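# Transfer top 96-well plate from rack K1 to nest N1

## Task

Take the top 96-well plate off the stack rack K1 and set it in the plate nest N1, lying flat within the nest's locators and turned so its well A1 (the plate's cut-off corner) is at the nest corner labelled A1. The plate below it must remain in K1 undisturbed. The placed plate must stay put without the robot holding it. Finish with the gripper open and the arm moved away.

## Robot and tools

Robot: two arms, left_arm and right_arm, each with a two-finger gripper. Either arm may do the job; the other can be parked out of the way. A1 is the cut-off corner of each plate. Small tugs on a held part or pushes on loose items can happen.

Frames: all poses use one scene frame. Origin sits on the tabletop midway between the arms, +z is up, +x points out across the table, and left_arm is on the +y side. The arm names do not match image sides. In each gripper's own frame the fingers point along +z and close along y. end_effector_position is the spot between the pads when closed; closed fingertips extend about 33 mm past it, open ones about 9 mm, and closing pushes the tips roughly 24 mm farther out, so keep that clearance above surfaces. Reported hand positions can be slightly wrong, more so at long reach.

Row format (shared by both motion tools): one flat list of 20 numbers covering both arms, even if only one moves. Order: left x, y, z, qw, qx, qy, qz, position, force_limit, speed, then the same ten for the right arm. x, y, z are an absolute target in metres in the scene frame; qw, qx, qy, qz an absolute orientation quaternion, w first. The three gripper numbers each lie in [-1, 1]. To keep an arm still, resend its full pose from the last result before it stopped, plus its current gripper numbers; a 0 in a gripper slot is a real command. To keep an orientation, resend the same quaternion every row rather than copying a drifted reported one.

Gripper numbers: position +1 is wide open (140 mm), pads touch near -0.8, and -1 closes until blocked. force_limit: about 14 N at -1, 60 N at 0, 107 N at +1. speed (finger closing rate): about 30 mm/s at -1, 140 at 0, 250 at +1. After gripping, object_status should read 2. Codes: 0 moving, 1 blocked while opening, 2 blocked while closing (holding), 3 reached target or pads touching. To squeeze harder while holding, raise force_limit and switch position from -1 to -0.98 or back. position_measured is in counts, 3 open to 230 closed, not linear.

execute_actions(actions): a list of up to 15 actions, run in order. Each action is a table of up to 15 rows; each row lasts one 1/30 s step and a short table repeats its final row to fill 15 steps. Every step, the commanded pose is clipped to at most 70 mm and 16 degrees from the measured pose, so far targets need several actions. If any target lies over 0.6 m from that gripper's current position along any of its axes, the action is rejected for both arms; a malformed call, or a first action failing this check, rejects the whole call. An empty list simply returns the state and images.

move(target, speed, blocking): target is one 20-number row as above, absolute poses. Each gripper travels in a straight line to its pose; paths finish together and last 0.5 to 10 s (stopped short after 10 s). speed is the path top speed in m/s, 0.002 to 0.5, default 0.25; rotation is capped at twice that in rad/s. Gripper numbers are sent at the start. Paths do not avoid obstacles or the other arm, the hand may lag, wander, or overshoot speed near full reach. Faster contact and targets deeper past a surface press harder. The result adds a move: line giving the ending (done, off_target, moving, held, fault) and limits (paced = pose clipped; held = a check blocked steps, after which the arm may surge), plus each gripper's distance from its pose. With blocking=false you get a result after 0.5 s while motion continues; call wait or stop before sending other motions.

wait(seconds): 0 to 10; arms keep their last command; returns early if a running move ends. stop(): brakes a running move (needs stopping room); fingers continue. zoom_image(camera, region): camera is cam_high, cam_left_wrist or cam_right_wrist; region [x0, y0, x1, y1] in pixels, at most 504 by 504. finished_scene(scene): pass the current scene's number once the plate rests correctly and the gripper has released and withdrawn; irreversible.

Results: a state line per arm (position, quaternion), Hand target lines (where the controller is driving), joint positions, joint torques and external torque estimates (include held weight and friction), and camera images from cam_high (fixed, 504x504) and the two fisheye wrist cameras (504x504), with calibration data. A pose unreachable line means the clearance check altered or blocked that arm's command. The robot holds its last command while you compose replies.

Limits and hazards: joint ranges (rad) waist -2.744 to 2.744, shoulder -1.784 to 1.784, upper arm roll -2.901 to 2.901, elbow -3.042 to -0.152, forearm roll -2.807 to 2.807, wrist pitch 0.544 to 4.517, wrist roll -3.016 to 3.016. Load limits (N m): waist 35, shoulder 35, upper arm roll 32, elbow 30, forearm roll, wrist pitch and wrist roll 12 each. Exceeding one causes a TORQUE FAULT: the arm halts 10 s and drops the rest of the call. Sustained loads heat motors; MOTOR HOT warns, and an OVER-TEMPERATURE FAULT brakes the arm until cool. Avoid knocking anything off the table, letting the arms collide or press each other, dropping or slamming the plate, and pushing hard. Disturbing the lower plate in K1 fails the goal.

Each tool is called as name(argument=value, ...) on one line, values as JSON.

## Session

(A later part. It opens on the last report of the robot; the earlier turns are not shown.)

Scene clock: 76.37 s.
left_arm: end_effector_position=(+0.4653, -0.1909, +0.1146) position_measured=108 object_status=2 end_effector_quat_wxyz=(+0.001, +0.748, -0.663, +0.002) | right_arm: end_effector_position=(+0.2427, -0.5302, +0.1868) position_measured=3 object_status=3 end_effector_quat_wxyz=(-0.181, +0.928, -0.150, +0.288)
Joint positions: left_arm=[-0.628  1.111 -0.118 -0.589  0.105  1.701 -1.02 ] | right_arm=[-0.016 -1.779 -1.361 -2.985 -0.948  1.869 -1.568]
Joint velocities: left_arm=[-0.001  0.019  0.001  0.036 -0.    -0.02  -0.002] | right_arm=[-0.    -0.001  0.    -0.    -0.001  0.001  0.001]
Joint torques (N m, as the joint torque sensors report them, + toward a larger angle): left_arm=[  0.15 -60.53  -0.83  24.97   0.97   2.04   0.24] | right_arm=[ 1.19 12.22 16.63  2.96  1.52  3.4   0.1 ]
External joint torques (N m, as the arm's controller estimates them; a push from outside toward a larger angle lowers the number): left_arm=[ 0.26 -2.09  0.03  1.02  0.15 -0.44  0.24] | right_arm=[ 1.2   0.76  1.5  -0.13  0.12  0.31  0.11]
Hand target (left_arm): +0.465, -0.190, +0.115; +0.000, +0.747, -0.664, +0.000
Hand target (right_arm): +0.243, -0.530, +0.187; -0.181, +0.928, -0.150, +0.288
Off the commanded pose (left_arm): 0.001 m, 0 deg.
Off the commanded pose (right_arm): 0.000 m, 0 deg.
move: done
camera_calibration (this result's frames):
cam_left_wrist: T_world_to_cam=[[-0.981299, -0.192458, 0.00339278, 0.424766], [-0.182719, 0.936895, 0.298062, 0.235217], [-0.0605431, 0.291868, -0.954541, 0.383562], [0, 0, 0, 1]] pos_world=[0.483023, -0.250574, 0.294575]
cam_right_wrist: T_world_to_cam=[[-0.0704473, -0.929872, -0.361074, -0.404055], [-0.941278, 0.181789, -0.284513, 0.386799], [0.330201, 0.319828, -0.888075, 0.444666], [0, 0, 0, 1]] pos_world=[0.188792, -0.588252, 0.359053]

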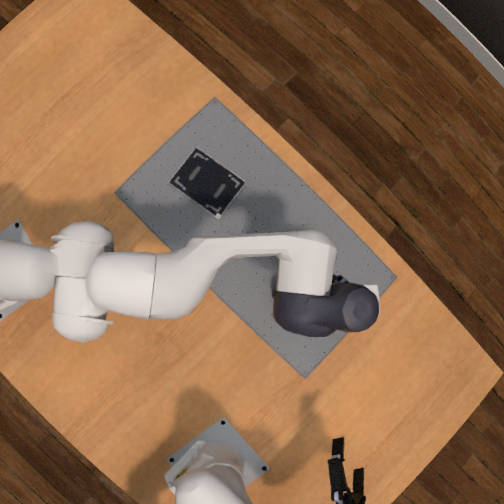

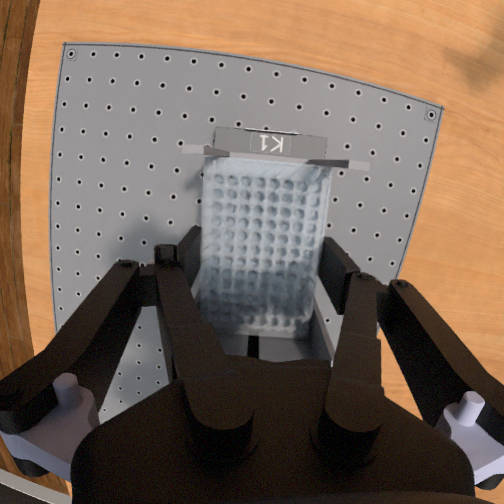

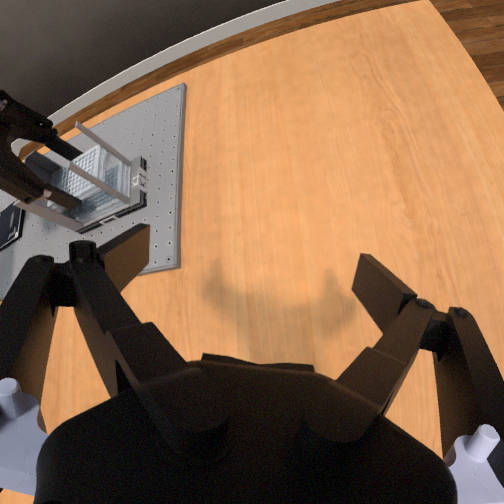

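move(target=[0.461,-0.189,0.195,0,0.748,-0.664,0,-0.98,0.2,-1,0.243,-0.53,0.187,-0.181,0.928,-0.15,0.288,1,0,0], speed=0.04)

zoom_image(camera="cam_right_wrist", region=[0,80,150,230])

Scene clock: 82.70 s.
left_arm: end_effector_position=(+0.4620, -0.1879, +0.1937) position_measured=108 object_status=2 end_effector_quat_wxyz=(+0.002, +0.748, -0.663, +0.016) | right_arm: end_effector_position=(+0.2427, -0.5302, +0.1868) position_measured=3 object_status=3 end_effector_quat_wxyz=(-0.181, +0.928, -0.150, +0.288)
Joint positions: left_arm=[-0.636  1.051 -0.118 -0.5    0.105  1.582 -1.018] | right_arm=[-0.016 -1.779 -1.361 -2.985 -0.948  1.869 -1.568]
Joint velocities: left_arm=[-0.    -0.001 -0.    -0.     0.    -0.011 -0.002] | right_arm=[-0.001  0.001 -0.001 -0.     0.001  0.     0.   ]
Joint torques (N m, as the joint torque sensors report them, + toward a larger angle): left_arm=[ -1.49 -60.99  -0.83  23.47   0.31   2.33   0.14] | right_arm=[ 1.27 12.22 16.65  2.73  1.5   3.43  0.13]
External joint torques (N m, as the arm's controller estimates them; a push from outside toward a larger angle lowers the number): left_arm=[-1.39 -3.36 -0.2  -0.12 -0.53 -0.29  0.14] | right_arm=[ 1.29  0.71  1.54 -0.36  0.1   0.35  0.14]
Hand target (left_arm): +0.460, -0.188, +0.195; +0.002, +0.747, -0.665, +0.015
Hand target (right_arm): +0.243, -0.530, +0.187; -0.181, +0.928, -0.150, +0.288
Off the commanded pose (left_arm): 0.002 m, 2 deg.
Off the commanded pose (right_arm): 0.000 m, 0 deg.
elbow stopped short (left arm): the move would have taken joint 4 (elbow) straighter than the controller allows; a more bent joint 4 avoids this.
move: done
camera_calibration (this result's frames):
cam_left_wrist: T_world_to_cam=[[-0.981221, -0.192391, -0.0137831, 0.425183], [-0.18871, 0.942743, 0.274997, 0.216537], [-0.0399132, 0.272434, -0.961346, 0.446175], [0, 0, 0, 1]] pos_world=[0.47587, -0.243891, 0.375242]
cam_right_wrist: T_world_to_cam=[[-0.0704476, -0.929872, -0.361074, -0.404055], [-0.941278, 0.18179, -0.284513, 0.386799], [0.3302, 0.319828, -0.888075, 0.444666], [0, 0, 0, 1]] pos_world=[0.188792, -0.588252, 0.359053]

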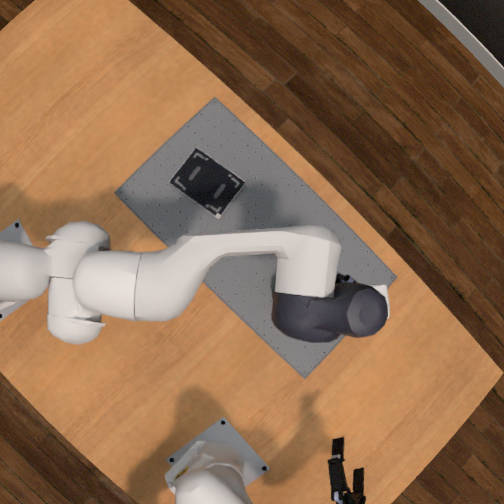

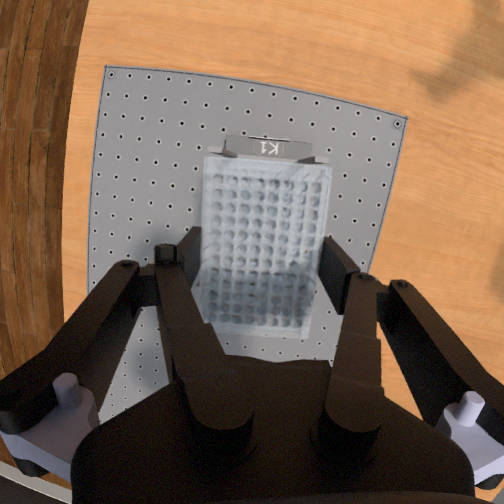

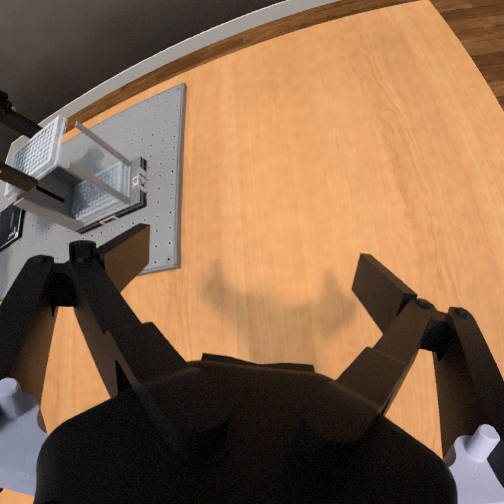

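Region (0, 80, 150, 230) of cam_right_wrist's 504x504 image, scaled by 3.360, with more detail than that image has.

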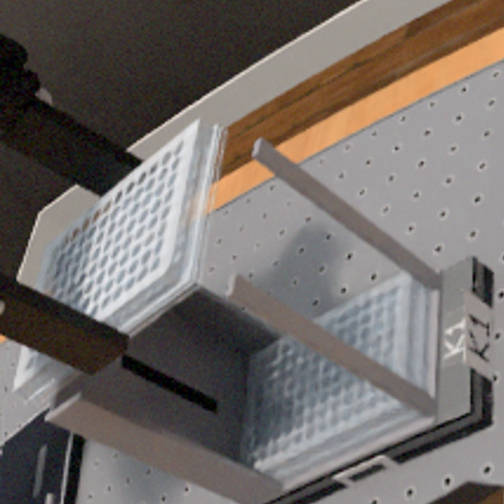

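move(target=[0.47,-0.02,0.235,0,0.755,-0.656,0,-0.98,0.2,-1,0.243,-0.53,0.187,-0.181,0.928,-0.15,0.288,1,0,0], speed=0.15)

move(target=[0.495,0.195,0.11,0,0.763,-0.646,0,-0.98,0.2,-1,0.243,-0.53,0.187,-0.181,0.928,-0.15,0.288,1,0,0], speed=0.2)

zoom_image(camera="cam_left_wrist", region=[150,120,380,350])

Scene clock: 88.67 s.
left_arm: end_effector_position=(+0.4672, -0.0204, +0.2341) position_measured=108 object_status=2 end_effector_quat_wxyz=(-0.002, +0.759, -0.651, -0.001) | right_arm: end_effector_position=(+0.2427, -0.5302, +0.1868) position_measured=3 object_status=3 end_effector_quat_wxyz=(-0.181, +0.928, -0.150, +0.288)
Joint positions: left_arm=[-0.389  0.412 -0.148 -1.469  0.067  1.875 -0.905] | right_arm=[-0.016 -1.779 -1.361 -2.985 -0.948  1.869 -1.568]
Joint velocities: left_arm=[ 0.005 -0.001 -0.004 -0.    -0.001  0.007  0.023] | right_arm=[-0.     0.001 -0.     0.001 -0.002 -0.001 -0.001]
Joint torques (N m, as the joint torque sensors report them, + toward a larger angle): left_arm=[  1.59 -48.68  -3.24  23.05   0.16   2.83   0.45] | right_arm=[ 0.98 12.67 16.53  2.75  1.49  3.38  0.13]
External joint torques (N m, as the arm's controller estimates them; a push from outside toward a larger angle lowers the number): left_arm=[ 1.59 -3.48 -1.8  -1.38 -0.65  0.31  0.45] | right_arm=[ 0.95  1.1   1.42 -0.32  0.1   0.31  0.14]
Hand target (left_arm): +0.468, -0.021, +0.235; -0.001, +0.756, -0.655, +0.001
Hand target (right_arm): +0.243, -0.530, +0.187; -0.181, +0.928, -0.150, +0.288
Off the commanded pose (left_arm): 0.003 m, 1 deg.
Off the commanded pose (right_arm): 0.000 m, 0 deg.
move: done
camera_calibration (this result's frames):
cam_left_wrist: T_world_to_cam=[[-0.974348, -0.225045, 0.000892464, 0.455734], [-0.214, 0.927738, 0.305789, 0.0527994], [-0.0696444, 0.297754, -0.952099, 0.4518], [0, 0, 0, 1]] pos_world=[0.486808, -0.0809485, 0.413606]
cam_right_wrist: T_world_to_cam=[[-0.0704474, -0.929872, -0.361074, -0.404055], [-0.941278, 0.181789, -0.284513, 0.386799], [0.3302, 0.319828, -0.888075, 0.444666], [0, 0, 0, 1]] pos_world=[0.188792, -0.588252, 0.359053]

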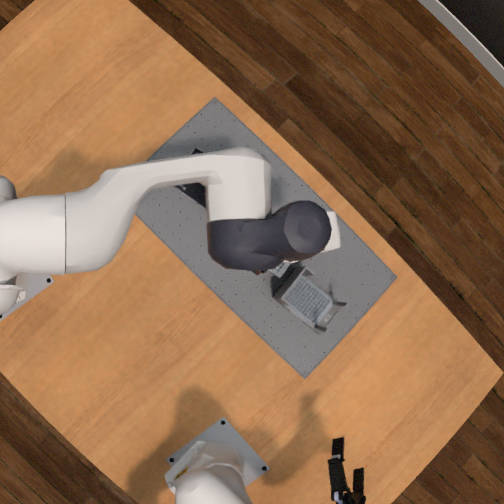

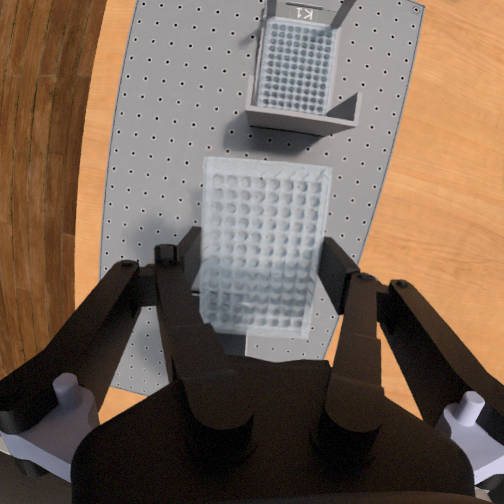

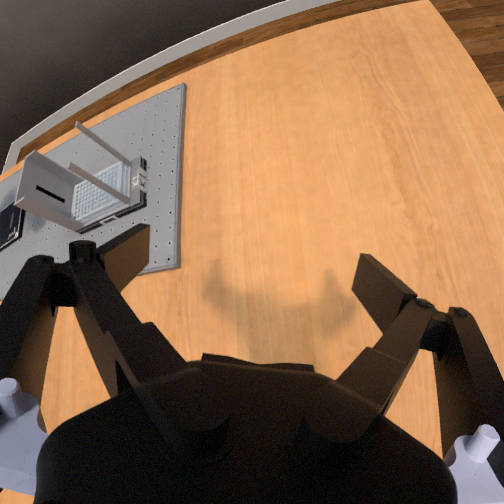

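Scene clock: 90.63 s.
left_arm: end_effector_position=(+0.4933, +0.1953, +0.1087) position_measured=108 object_status=2 end_effector_quat_wxyz=(-0.001, +0.769, -0.639, -0.001) | right_arm: end_effector_position=(+0.2427, -0.5302, +0.1868) position_measured=3 object_status=3 end_effector_quat_wxyz=(-0.181, +0.928, -0.150, +0.288)
Joint positions: left_arm=[-0.086  0.246 -0.113 -2.049  0.039  2.293 -0.611] | right_arm=[-0.016 -1.779 -1.361 -2.985 -0.948  1.869 -1.568]
Joint velocities: left_arm=[ 0.007  0.    -0.003 -0.001 -0.002  0.008  0.033] | right_arm=[ 0.     0.001 -0.    -0.    -0.    -0.     0.001]
Joint torques (N m, as the joint torque sensors report them, + toward a larger angle): left_arm=[  0.14 -41.5   -2.07  21.1   -0.1    2.94   0.4 ] | right_arm=[ 1.24 12.46 16.4   2.53  1.49  3.43  0.1 ]
External joint torques (N m, as the arm's controller estimates them; a push from outside toward a larger angle lowers the number): left_arm=[ 0.07 -3.42 -1.49 -1.16 -0.72  0.42  0.4 ] | right_arm=[ 1.22  0.9   1.29 -0.55  0.09  0.36  0.11]
Hand target (left_arm): +0.494, +0.194, +0.110; -0.000, +0.765, -0.644, +0.002
Hand target (right_arm): +0.243, -0.530, +0.187; -0.181, +0.928, -0.150, +0.288
Off the commanded pose (left_arm): 0.002 m, 1 deg.
Off the commanded pose (right_arm): 0.000 m, 0 deg.
move: done
camera_calibration (this result's frames):
cam_left_wrist: T_world_to_cam=[[-0.967129, -0.254269, 0.00312001, 0.531689], [-0.241342, 0.921686, 0.303726, -0.0885217], [-0.0801036, 0.292989, -0.952754, 0.276154], [0, 0, 0, 1]] pos_world=[0.514968, 0.135871, 0.288334]
cam_right_wrist: T_world_to_cam=[[-0.0704474, -0.929872, -0.361074, -0.404055], [-0.941278, 0.181789, -0.284513, 0.386799], [0.3302, 0.319828, -0.888075, 0.444666], [0, 0, 0, 1]] pos_world=[0.188792, -0.588252, 0.359053]

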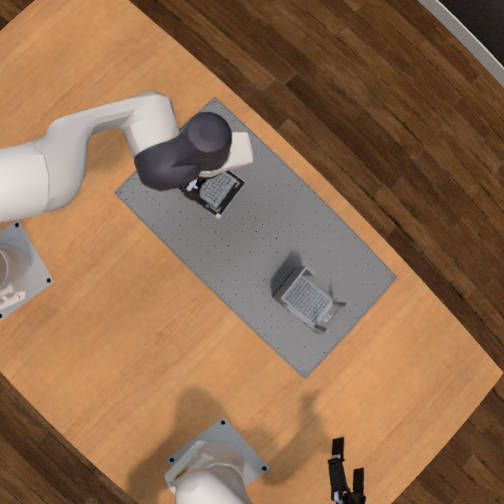

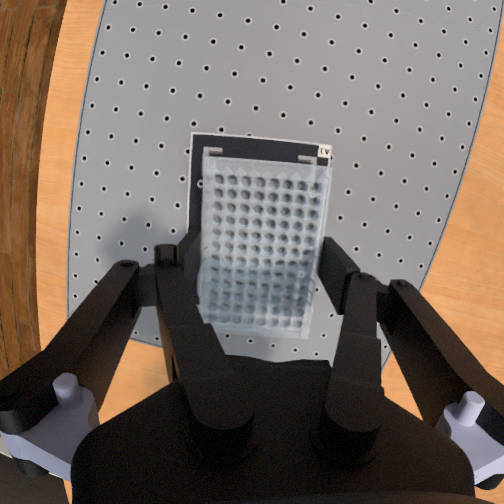

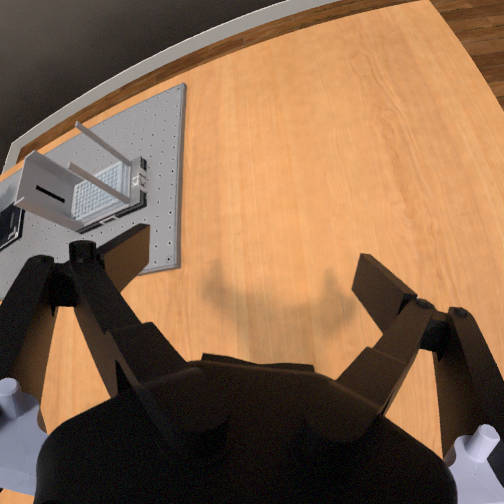

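Region (150, 120, 380, 350) of cam_left_wrist's 504x504 image, scaled by 2.191, with more detail than that image has.

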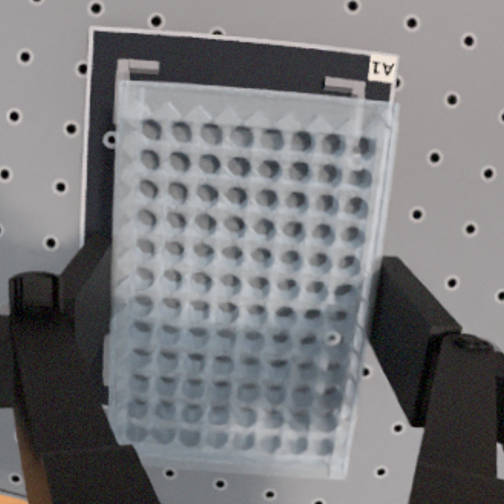

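move(target=[0.495,0.195,0.1,0,0.996,0.087,0,-0.98,0.2,-1,0.243,-0.53,0.187,-0.181,0.928,-0.15,0.288,1,0,0], speed=0.4)

move(target=[0.495,0.195,0.078,0,0.645,0.764,0,-0.98,0.2,-1,0.243,-0.53,0.187,-0.181,0.928,-0.15,0.288,1,0,0], speed=0.4)

zoom_image(camera="cam_left_wrist", region=[150,120,380,350])

Scene clock: 100.23 s.
left_arm: end_effector_position=(+0.4939, +0.1939, +0.0994) position_measured=108 object_status=2 end_effector_quat_wxyz=(+0.002, +0.997, +0.080, -0.001) | right_arm: end_effector_position=(+0.2427, -0.5302, +0.1868) position_measured=3 object_status=3 end_effector_quat_wxyz=(-0.181, +0.928, -0.150, +0.288)
Joint positions: left_arm=[-0.535  0.279  0.356 -2.05  -0.136  2.307 -2.037] | right_arm=[-0.016 -1.779 -1.361 -2.985 -0.948  1.869 -1.568]
Joint velocities: left_arm=[-0.004  0.     0.006  0.     0.001 -0.    -0.029] | right_arm=[0.001 0.    0.    0.    0.001 0.001 0.001]
Joint torques (N m, as the joint torque sensors report them, + toward a larger angle): left_arm=[ -1.51 -37.6    4.99  22.35   0.88   2.44  -0.39] | right_arm=[ 1.43 12.32 16.41  2.82  1.48  3.43  0.13]
External joint torques (N m, as the arm's controller estimates them; a push from outside toward a larger angle lowers the number): left_arm=[-1.69 -1.27  1.51  0.57  0.22 -0.05 -0.39] | right_arm=[ 1.38  0.79  1.3  -0.21  0.07  0.35  0.14]
Hand target (left_arm): +0.495, +0.194, +0.100; +0.001, +0.996, +0.087, -0.000
Hand target (right_arm): +0.243, -0.530, +0.187; -0.181, +0.928, -0.150, +0.288
Off the commanded pose (left_arm): 0.002 m, 1 deg.
Off the commanded pose (right_arm): 0.000 m, 0 deg.
move: done
camera_calibration (this result's frames):
cam_left_wrist: T_world_to_cam=[[0.230947, -0.972937, 0.00752573, 0.0791374], [-0.927217, -0.217737, 0.304728, 0.475398], [-0.294843, -0.0773541, -0.95241, 0.445547], [0, 0, 0, 1]] pos_world=[0.553887, 0.214973, 0.27888]
cam_right_wrist: T_world_to_cam=[[-0.0704477, -0.929872, -0.361074, -0.404055], [-0.941278, 0.18179, -0.284513, 0.386799], [0.3302, 0.319828, -0.888075, 0.444666], [0, 0, 0, 1]] pos_world=[0.188792, -0.588252, 0.359053]

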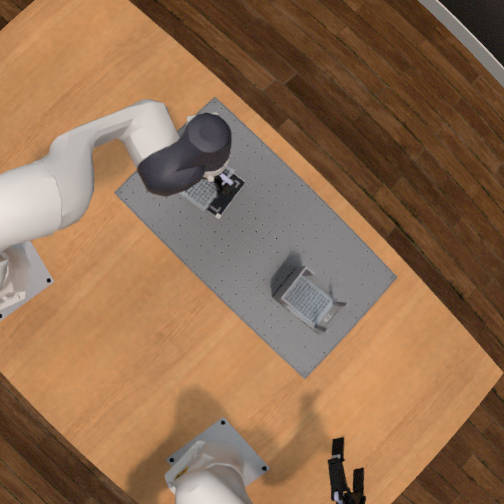

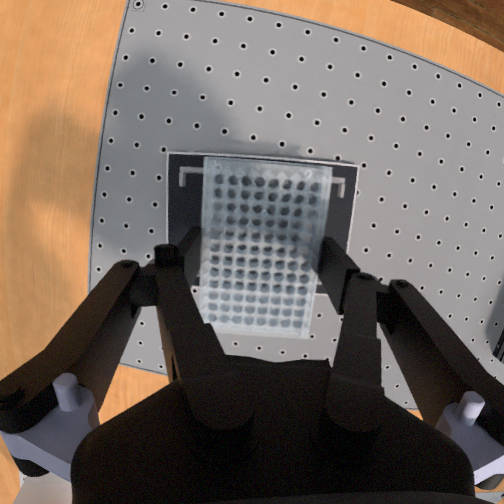

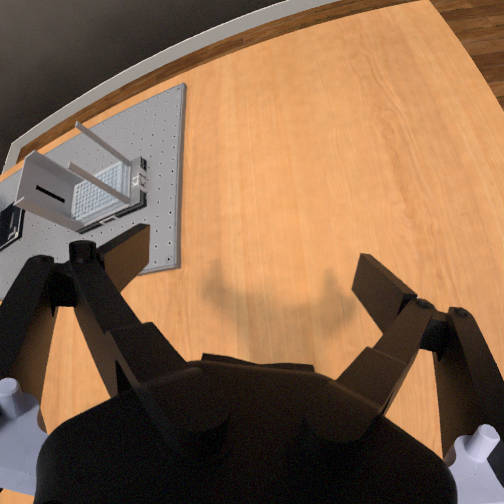

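Scene clock: 103.50 s.
left_arm: end_effector_position=(+0.4959, +0.1938, +0.0737) position_measured=108 object_status=2 end_effector_quat_wxyz=(+0.003, +0.649, +0.761, -0.002) | right_arm: end_effector_position=(+0.2427, -0.5302, +0.1868) position_measured=3 object_status=3 end_effector_quat_wxyz=(-0.181, +0.928, -0.150, +0.288)
Joint positions: left_arm=[-1.387  1.079  1.438 -1.974 -1.161  1.867 -3.013] | right_arm=[-0.016 -1.779 -1.361 -2.985 -0.948  1.869 -1.568]
Joint velocities: left_arm=[-0.001  0.01   0.005  0.001 -0.01  -0.022 -0.003] | right_arm=[-0.    -0.001 -0.    -0.001  0.002  0.    -0.001]
Joint torques (N m, as the joint torque sensors report them, + toward a larger angle): left_arm=[ -1.36 -28.11  29.4   11.33   0.1    2.19  -0.17] | right_arm=[ 1.05 11.96 16.51  2.28  1.45  3.43  0.14]
External joint torques (N m, as the arm's controller estimates them; a push from outside toward a larger angle lowers the number): left_arm=[-1.28 -0.02  1.84  0.57 -0.75 -0.26 -0.17] | right_arm=[ 1.02  0.47  1.4  -0.78  0.04  0.35  0.15]
Hand target (left_arm): +0.495, +0.192, +0.074; +0.004, +0.647, +0.763, -0.004
Hand target (right_arm): +0.243, -0.530, +0.187; -0.181, +0.928, -0.150, +0.288
Off the commanded pose (left_arm): 0.005 m, 1 deg.
Off the commanded pose (right_arm): 0.000 m, 0 deg.
joint sent to its limit (left arm) — the command would take joint 7 (wrist roll) past its lower limit, so that joint was sent only as far as its limit.
move: off_target (left_arm)
camera_calibration (this result's frames):
cam_left_wrist: T_world_to_cam=[[0.973434, 0.228943, 0.00337038, -0.522038], [0.216693, -0.925903, 0.309431, 0.0546275], [0.0739627, -0.30048, -0.950916, 0.281913], [0, 0, 0, 1]] pos_world=[0.475481, 0.254806, 0.252932]
cam_right_wrist: T_world_to_cam=[[-0.0704475, -0.929872, -0.361074, -0.404055], [-0.941278, 0.18179, -0.284513, 0.386799], [0.330201, 0.319828, -0.888075, 0.444666], [0, 0, 0, 1]] pos_world=[0.188792, -0.588252, 0.359053]

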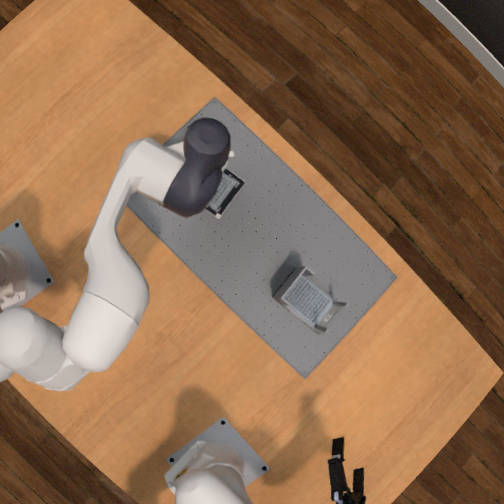

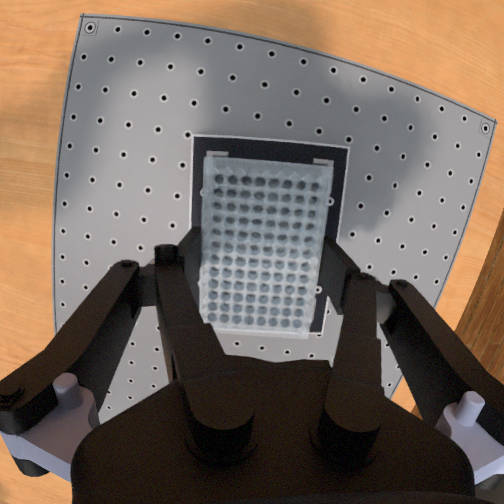

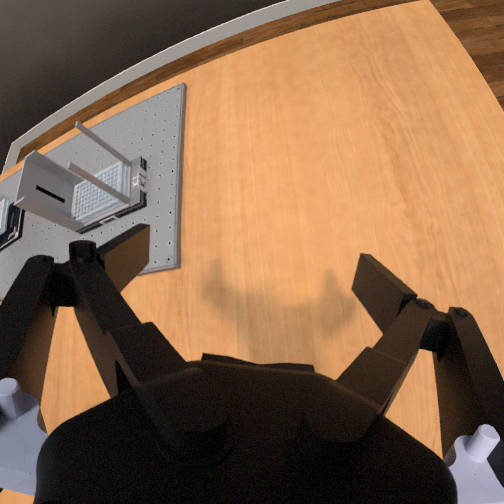

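Region (150, 120, 380, 350) of cam_left_wrist's 504x504 image, scaled by 2.191, with more detail than that image has.

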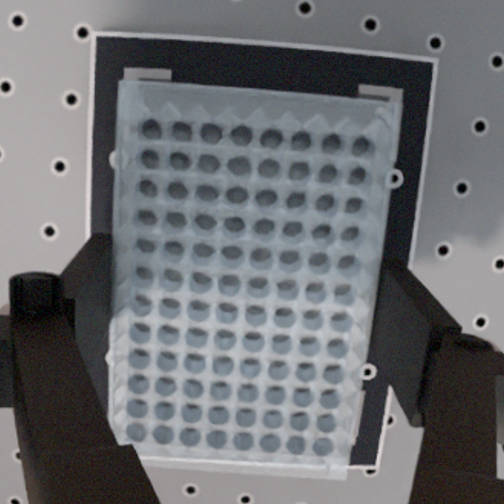

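move(target=[0.4985,0.194,0.066,0,0.644,0.765,0,-0.98,0.2,-1,0.243,-0.53,0.187,-0.181,0.928,-0.15,0.288,1,0,0], speed=0.015)

zoom_image(camera="cam_left_wrist", region=[170,125,365,345])

Scene clock: 108.93 s.
left_arm: end_effector_position=(+0.4977, +0.1944, +0.0649) position_measured=108 object_status=2 end_effector_quat_wxyz=(-0.001, +0.647, +0.762, +0.001) | right_arm: end_effector_position=(+0.2427, -0.5302, +0.1868) position_measured=3 object_status=3 end_effector_quat_wxyz=(-0.181, +0.928, -0.150, +0.288)
Joint positions: left_arm=[-1.38   1.119  1.436 -1.963 -1.187  1.854 -3.013] | right_arm=[-0.016 -1.779 -1.361 -2.985 -0.948  1.869 -1.568]
Joint velocities: left_arm=[ 0.001  0.01   0.007  0.003 -0.016 -0.014 -0.   ] | right_arm=[ 0.001  0.    -0.001  0.001 -0.     0.    -0.   ]
Joint torques (N m, as the joint torque sensors report them, + toward a larger angle): left_arm=[  0.78 -29.81  29.6   10.72  -0.02   2.03  -0.25] | right_arm=[ 1.02 12.24 16.55  2.44  1.47  3.42  0.08]
External joint torques (N m, as the arm's controller estimates them; a push from outside toward a larger angle lowers the number): left_arm=[ 0.72 -0.95  1.35  0.87 -0.9  -0.43 -0.25] | right_arm=[ 1.02  0.74  1.43 -0.67  0.07  0.33  0.09]
Hand target (left_arm): +0.498, +0.194, +0.066; +0.000, +0.644, +0.765, -0.000
Hand target (right_arm): +0.243, -0.530, +0.187; -0.181, +0.928, -0.150, +0.288
Off the commanded pose (left_arm): 0.001 m, 1 deg.
Off the commanded pose (right_arm): 0.000 m, 0 deg.
joint sent to its limit (left arm) — the command would take joint 7 (wrist roll) past its lower limit, so that joint was sent only as far as its limit.
move: done
camera_calibration (this result's frames):
cam_left_wrist: T_world_to_cam=[[0.972375, 0.233386, 0.00416148, -0.524245], [0.221508, -0.928214, 0.298921, 0.0562403], [0.0736268, -0.289741, -0.954269, 0.271906], [0, 0, 0, 1]] pos_world=[0.477286, 0.253337, 0.244841]
cam_right_wrist: T_world_to_cam=[[-0.0704476, -0.929872, -0.361074, -0.404055], [-0.941278, 0.18179, -0.284513, 0.386799], [0.330201, 0.319828, -0.888075, 0.444666], [0, 0, 0, 1]] pos_world=[0.188792, -0.588252, 0.359053]

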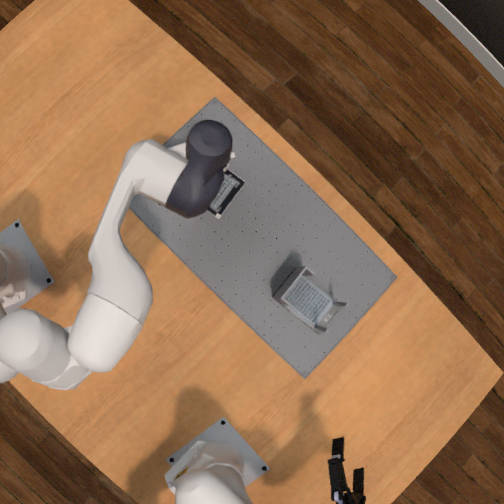

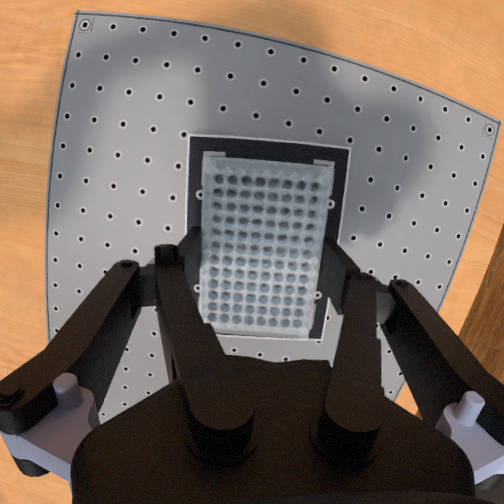

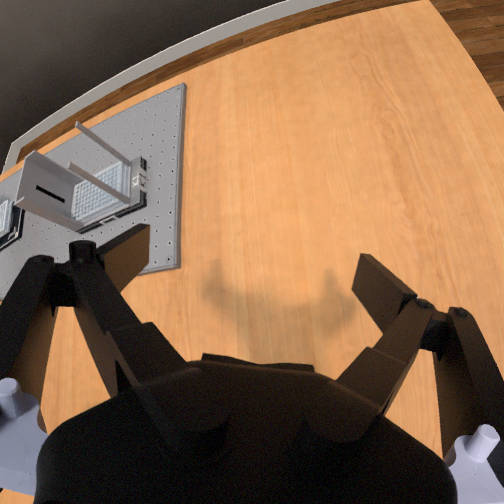

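Region (170, 125, 365, 345) of cam_left_wrist's 504x504 image, scaled by 2.291, with more detail than that image has; it fills the left 447 columns of this view, and the rest is white.

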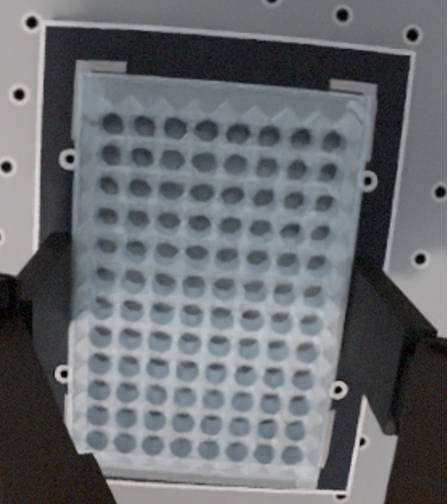

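move(target=[0.4998,0.1935,0.059,0,0.644,0.765,0,-0.98,0.2,-1,0.243,-0.53,0.187,-0.181,0.928,-0.15,0.288,1,0,0], speed=0.01)

zoom_image(camera="cam_left_wrist", region=[170,125,365,345])

Scene clock: 115.27 s.
left_arm: end_effector_position=(+0.4983, +0.1940, +0.0595) position_measured=108 object_status=2 end_effector_quat_wxyz=(-0.001, +0.646, +0.763, -0.001) | right_arm: end_effector_position=(+0.2427, -0.5302, +0.1868) position_measured=3 object_status=3 end_effector_quat_wxyz=(-0.181, +0.928, -0.150, +0.288)
Joint positions: left_arm=[-1.372  1.126  1.427 -1.959 -1.197  1.855 -3.013] | right_arm=[-0.016 -1.779 -1.361 -2.985 -0.948  1.869 -1.568]
Joint velocities: left_arm=[ 0.     0.004 -0.001  0.002 -0.005  0.    -0.001] | right_arm=[ 0.001  0.002 -0.001 -0.    -0.002 -0.001 -0.001]
Joint torques (N m, as the joint torque sensors report them, + toward a larger angle): left_arm=[  0.76 -30.09  27.59  10.58   0.04   2.84  -0.21] | right_arm=[ 1.34 12.52 16.57  2.77  1.44  3.41  0.13]
External joint torques (N m, as the arm's controller estimates them; a push from outside toward a larger angle lowers the number): left_arm=[ 0.85 -1.11 -0.54  0.87 -0.83  0.41 -0.21] | right_arm=[ 1.28  0.99  1.46 -0.32  0.05  0.33  0.14]
Hand target (left_arm): +0.500, +0.194, +0.059; +0.000, +0.644, +0.765, -0.000
Hand target (right_arm): +0.243, -0.530, +0.187; -0.181, +0.928, -0.150, +0.288
Off the commanded pose (left_arm): 0.002 m, 0 deg.
Off the commanded pose (right_arm): 0.000 m, 0 deg.
move: done
camera_calibration (this result's frames):
cam_left_wrist: T_world_to_cam=[[0.971562, 0.236784, 0.000598289, -0.52477], [0.225656, -0.926664, 0.300622, 0.0548748], [0.0717368, -0.291938, -0.953743, 0.267929], [0, 0, 0, 1]] pos_world=[0.478243, 0.253326, 0.239353]
cam_right_wrist: T_world_to_cam=[[-0.0704475, -0.929872, -0.361074, -0.404055], [-0.941278, 0.18179, -0.284513, 0.386799], [0.330201, 0.319828, -0.888075, 0.444666], [0, 0, 0, 1]] pos_world=[0.188792, -0.588252, 0.359053]

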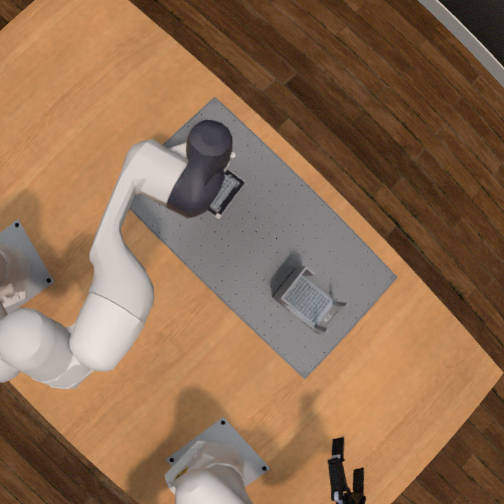

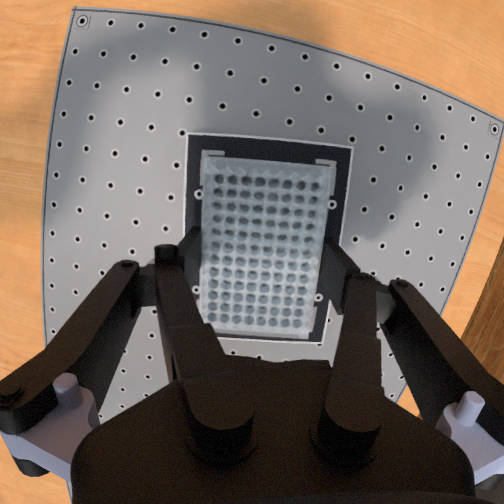

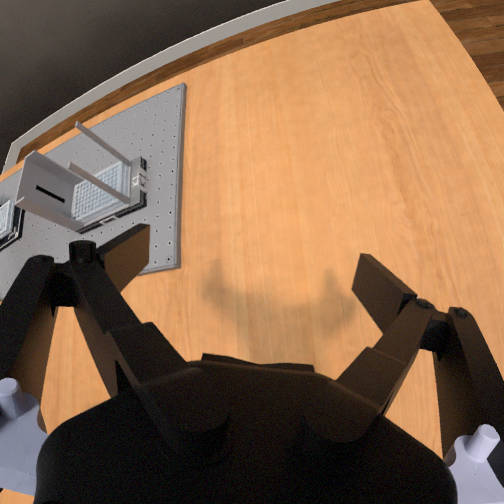

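Region (170, 125, 365, 345) of cam_left_wrist's 504x504 image, scaled by 2.291, with more detail than that image has; it fills the left 447 columns of this view, and the rest is white.

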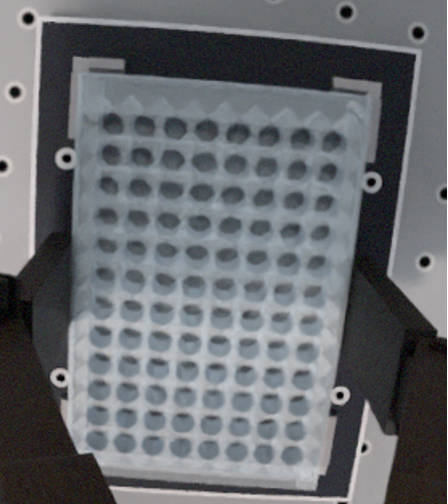

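move(target=[0.5008,0.1948,0.0555,0,0.648,0.762,0,-0.98,0.2,-1,0.243,-0.53,0.187,-0.181,0.928,-0.15,0.288,1,0,0], speed=0.006)

zoom_image(camera="cam_left_wrist", region=[170,125,365,345])

Scene clock: 119.87 s.
left_arm: end_effector_position=(+0.4993, +0.1952, +0.0559) position_measured=108 object_status=2 end_effector_quat_wxyz=(-0.001, +0.645, +0.764, -0.001) | right_arm: end_effector_position=(+0.2427, -0.5302, +0.1868) position_measured=3 object_status=3 end_effector_quat_wxyz=(-0.181, +0.928, -0.150, +0.288)
Joint positions: left_arm=[-1.366  1.127  1.418 -1.958 -1.2    1.861 -3.012] | right_arm=[-0.016 -1.779 -1.361 -2.985 -0.948  1.869 -1.568]
Joint velocities: left_arm=[ 0.001 -0.    -0.002 -0.001  0.     0.007 -0.001] | right_arm=[-0.001 -0.001  0.     0.    -0.    -0.     0.001]
Joint torques (N m, as the joint torque sensors report them, + toward a larger angle): left_arm=[  0.73 -30.15  27.03  10.53   0.16   2.92   0.42] | right_arm=[ 0.97 12.46 16.47  2.48  1.46  3.43  0.16]
External joint torques (N m, as the arm's controller estimates them; a push from outside toward a larger angle lowers the number): left_arm=[ 0.7  -1.01 -1.2   0.93 -0.71  0.48  0.42] | right_arm=[ 0.99  0.99  1.32 -0.64  0.06  0.33  0.17]
Hand target (left_arm): +0.501, +0.195, +0.055; +0.000, +0.648, +0.762, -0.000
Hand target (right_arm): +0.243, -0.530, +0.187; -0.181, +0.928, -0.150, +0.288
Off the commanded pose (left_arm): 0.002 m, 0 deg.
Off the commanded pose (right_arm): 0.000 m, 0 deg.
move: done
camera_calibration (this result's frames):
cam_left_wrist: T_world_to_cam=[[0.971114, 0.238616, 0.000448146, -0.526124], [0.227449, -0.926228, 0.300613, 0.0559318], [0.0721464, -0.291828, -0.953746, 0.264583], [0, 0, 0, 1]] pos_world=[0.479116, 0.25456, 0.235766]
cam_right_wrist: T_world_to_cam=[[-0.0704474, -0.929872, -0.361074, -0.404055], [-0.941278, 0.181789, -0.284513, 0.386799], [0.330201, 0.319828, -0.888075, 0.444666], [0, 0, 0, 1]] pos_world=[0.188792, -0.588252, 0.359053]

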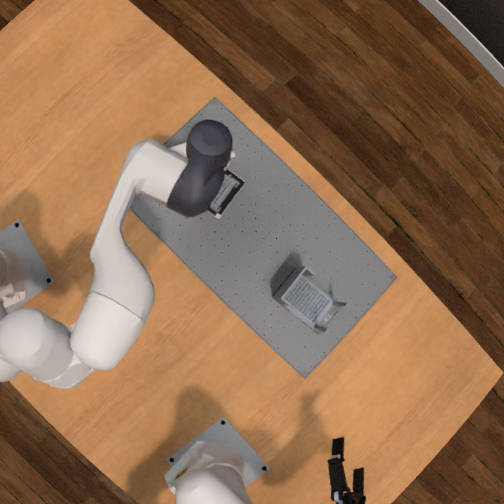

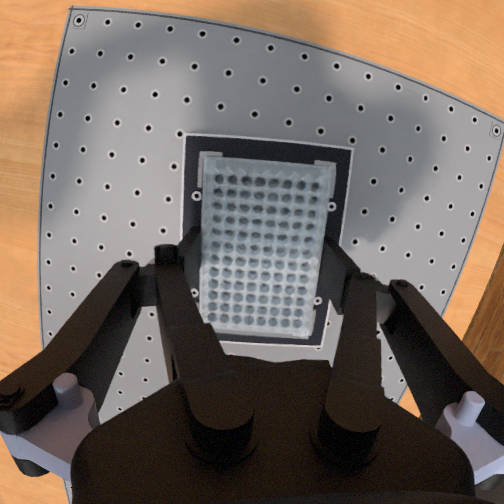

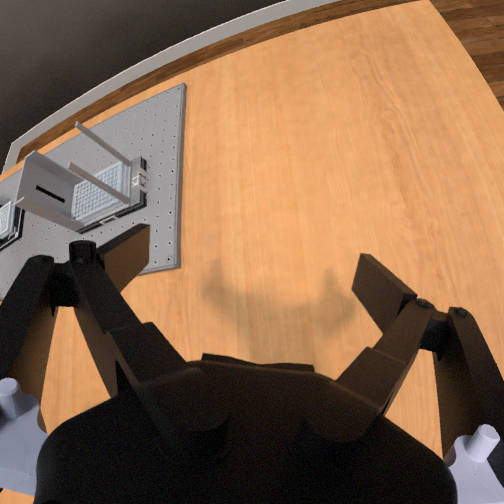

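Region (170, 125, 365, 345) of cam_left_wrist's 504x504 image, scaled by 2.291, with more detail than that image has; it fills the left 447 columns of this view, and the rest is white.

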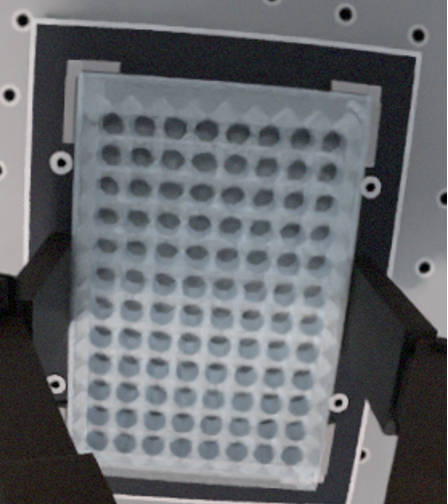

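move(target=[0.5,0.1935,0.0515,0,0.651,0.759,0,-0.98,0.2,-1,0.243,-0.53,0.187,-0.181,0.928,-0.15,0.288,1,0,0], speed=0.006)

zoom_image(camera="cam_left_wrist", region=[170,125,365,345])

Scene clock: 124.20 s.
left_arm: end_effector_position=(+0.4997, +0.1937, +0.0525) position_measured=108 object_status=2 end_effector_quat_wxyz=(-0.001, +0.648, +0.761, +0.000) | right_arm: end_effector_position=(+0.2427, -0.5302, +0.1868) position_measured=3 object_status=3 end_effector_quat_wxyz=(-0.181, +0.928, -0.150, +0.288)
Joint positions: left_arm=[-1.365  1.127  1.409 -1.958 -1.202  1.872 -3.007] | right_arm=[-0.016 -1.779 -1.361 -2.985 -0.948  1.869 -1.568]
Joint velocities: left_arm=[ 0.001 -0.    -0.002 -0.002  0.     0.004  0.003] | right_arm=[-0.001 -0.    -0.    -0.    -0.001 -0.    -0.   ]
Joint torques (N m, as the joint torque sensors report them, + toward a larger angle): left_arm=[  0.79 -30.95  28.13   9.35   0.27   2.65   0.32] | right_arm=[ 1.18 11.8  16.18  2.63  1.46  3.42  0.14]
External joint torques (N m, as the arm's controller estimates them; a push from outside toward a larger angle lowers the number): left_arm=[ 0.76 -1.69 -0.1  -0.21 -0.61  0.19  0.32] | right_arm=[ 1.19  0.32  1.06 -0.49  0.07  0.32  0.15]
Hand target (left_arm): +0.500, +0.194, +0.051; -0.000, +0.651, +0.759, -0.000
Hand target (right_arm): +0.243, -0.530, +0.187; -0.181, +0.928, -0.150, +0.288
Off the commanded pose (left_arm): 0.001 m, 0 deg.
Off the commanded pose (right_arm): 0.000 m, 0 deg.
move: done
camera_calibration (this result's frames):
cam_left_wrist: T_world_to_cam=[[0.973085, 0.230422, 0.00345261, -0.525736], [0.218788, -0.928452, 0.300182, 0.0602026], [0.0723741, -0.291347, -0.953876, 0.260595], [0, 0, 0, 1]] pos_world=[0.479553, 0.25296, 0.232319]
cam_right_wrist: T_world_to_cam=[[-0.0704474, -0.929872, -0.361074, -0.404055], [-0.941278, 0.181789, -0.284513, 0.386799], [0.330201, 0.319828, -0.888075, 0.444666], [0, 0, 0, 1]] pos_world=[0.188792, -0.588252, 0.359053]

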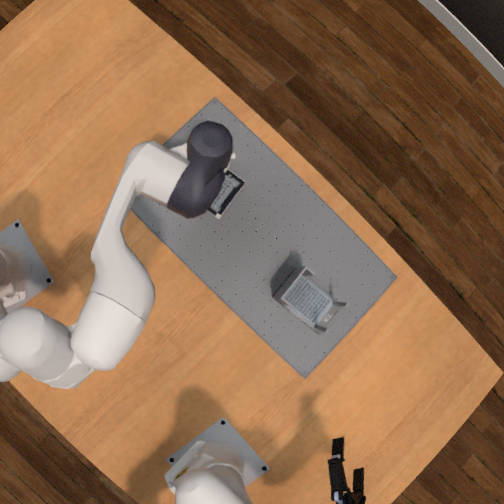

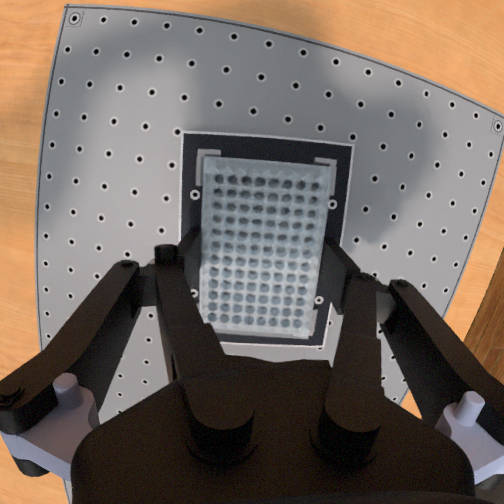

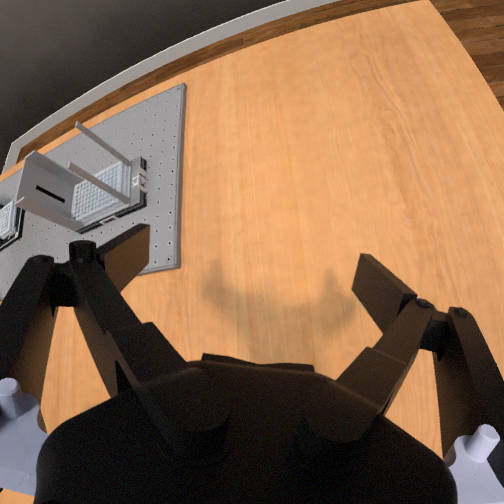

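Region (170, 125, 365, 345) of cam_left_wrist's 504x504 image, scaled by 2.291, with more detail than that image has; it fills the left 447 columns of this view, and the rest is white.

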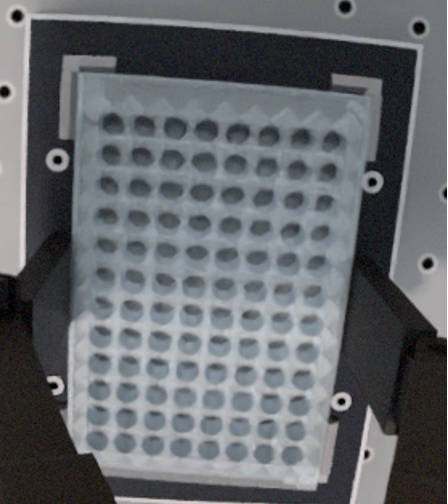

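move(target=[0.4982,0.1945,0.0485,0,0.648,0.762,0,-0.98,0.2,-1,0.243,-0.53,0.187,-0.181,0.928,-0.15,0.288,1,0,0], speed=0.005)

zoom_image(camera="cam_left_wrist", region=[170,135,365,355])

Scene clock: 129.33 s.
left_arm: end_effector_position=(+0.4996, +0.1939, +0.0515) position_measured=108 object_status=2 end_effector_quat_wxyz=(+0.001, +0.647, +0.762, -0.000) | right_arm: end_effector_position=(+0.2427, -0.5302, +0.1868) position_measured=3 object_status=3 end_effector_quat_wxyz=(-0.181, +0.928, -0.150, +0.288)
Joint positions: left_arm=[-1.367  1.127  1.409 -1.963 -1.208  1.876 -3.006] | right_arm=[-0.016 -1.779 -1.361 -2.985 -0.948  1.869 -1.568]
Joint velocities: left_arm=[-0.001 -0.    -0.     0.    -0.001  0.    -0.001] | right_arm=[-0.001 -0.     0.    -0.     0.001 -0.     0.001]
Joint torques (N m, as the joint torque sensors report them, + toward a larger angle): left_arm=[ -1.13 -29.46  25.76   7.81   0.21   2.88   0.2 ] | right_arm=[ 1.25 12.57 16.61  2.51  1.44  3.43  0.13]
External joint torques (N m, as the arm's controller estimates them; a push from outside toward a larger angle lowers the number): left_arm=[-1.05 -0.29 -2.38 -1.87 -0.64  0.43  0.2 ] | right_arm=[ 1.28  1.07  1.48 -0.62  0.04  0.34  0.14]
Hand target (left_arm): +0.498, +0.194, +0.049; +0.000, +0.648, +0.762, -0.000
Hand target (right_arm): +0.243, -0.530, +0.187; -0.181, +0.928, -0.150, +0.288
Off the commanded pose (left_arm): 0.003 m, 0 deg.
Off the commanded pose (right_arm): 0.000 m, 0 deg.
move: done
camera_calibration (this result's frames):
cam_left_wrist: T_world_to_cam=[[0.972298, 0.233693, 0.00493714, -0.526015], [0.221189, -0.926694, 0.303832, 0.0590393], [0.0755787, -0.294323, -0.952713, 0.258675], [0, 0, 0, 1]] pos_world=[0.478834, 0.253772, 0.231102]
cam_right_wrist: T_world_to_cam=[[-0.0704474, -0.929872, -0.361074, -0.404055], [-0.941278, 0.181789, -0.284513, 0.386799], [0.3302, 0.319828, -0.888075, 0.444666], [0, 0, 0, 1]] pos_world=[0.188792, -0.588252, 0.359053]

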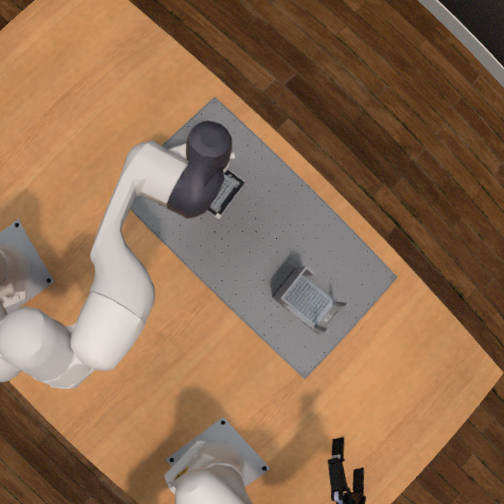

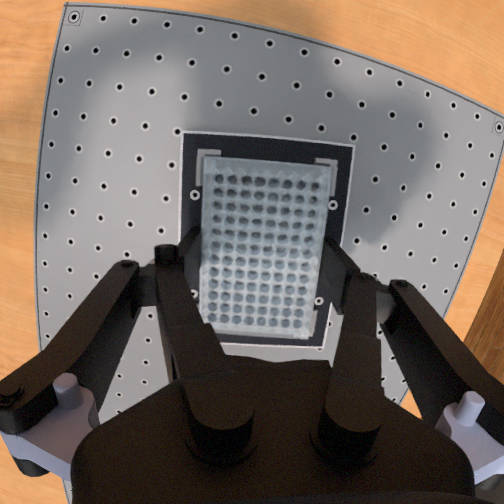

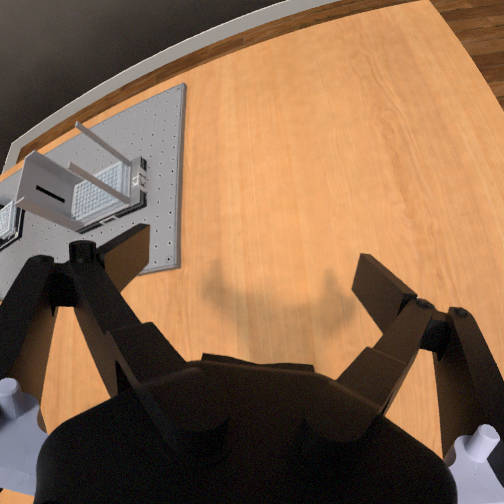

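Region (170, 135, 365, 355) of cam_left_wrist's 504x504 image, scaled by 2.291, with more detail than that image has; it fills the left 447 columns of this view, and the rest is white.

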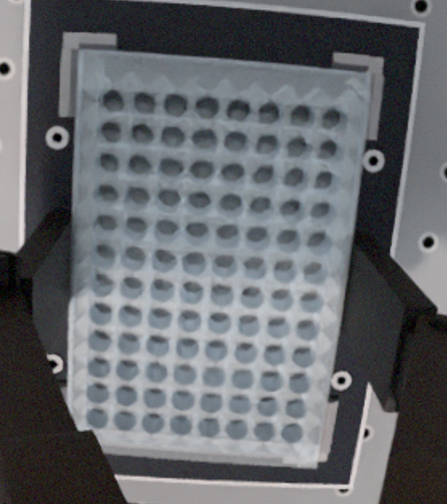

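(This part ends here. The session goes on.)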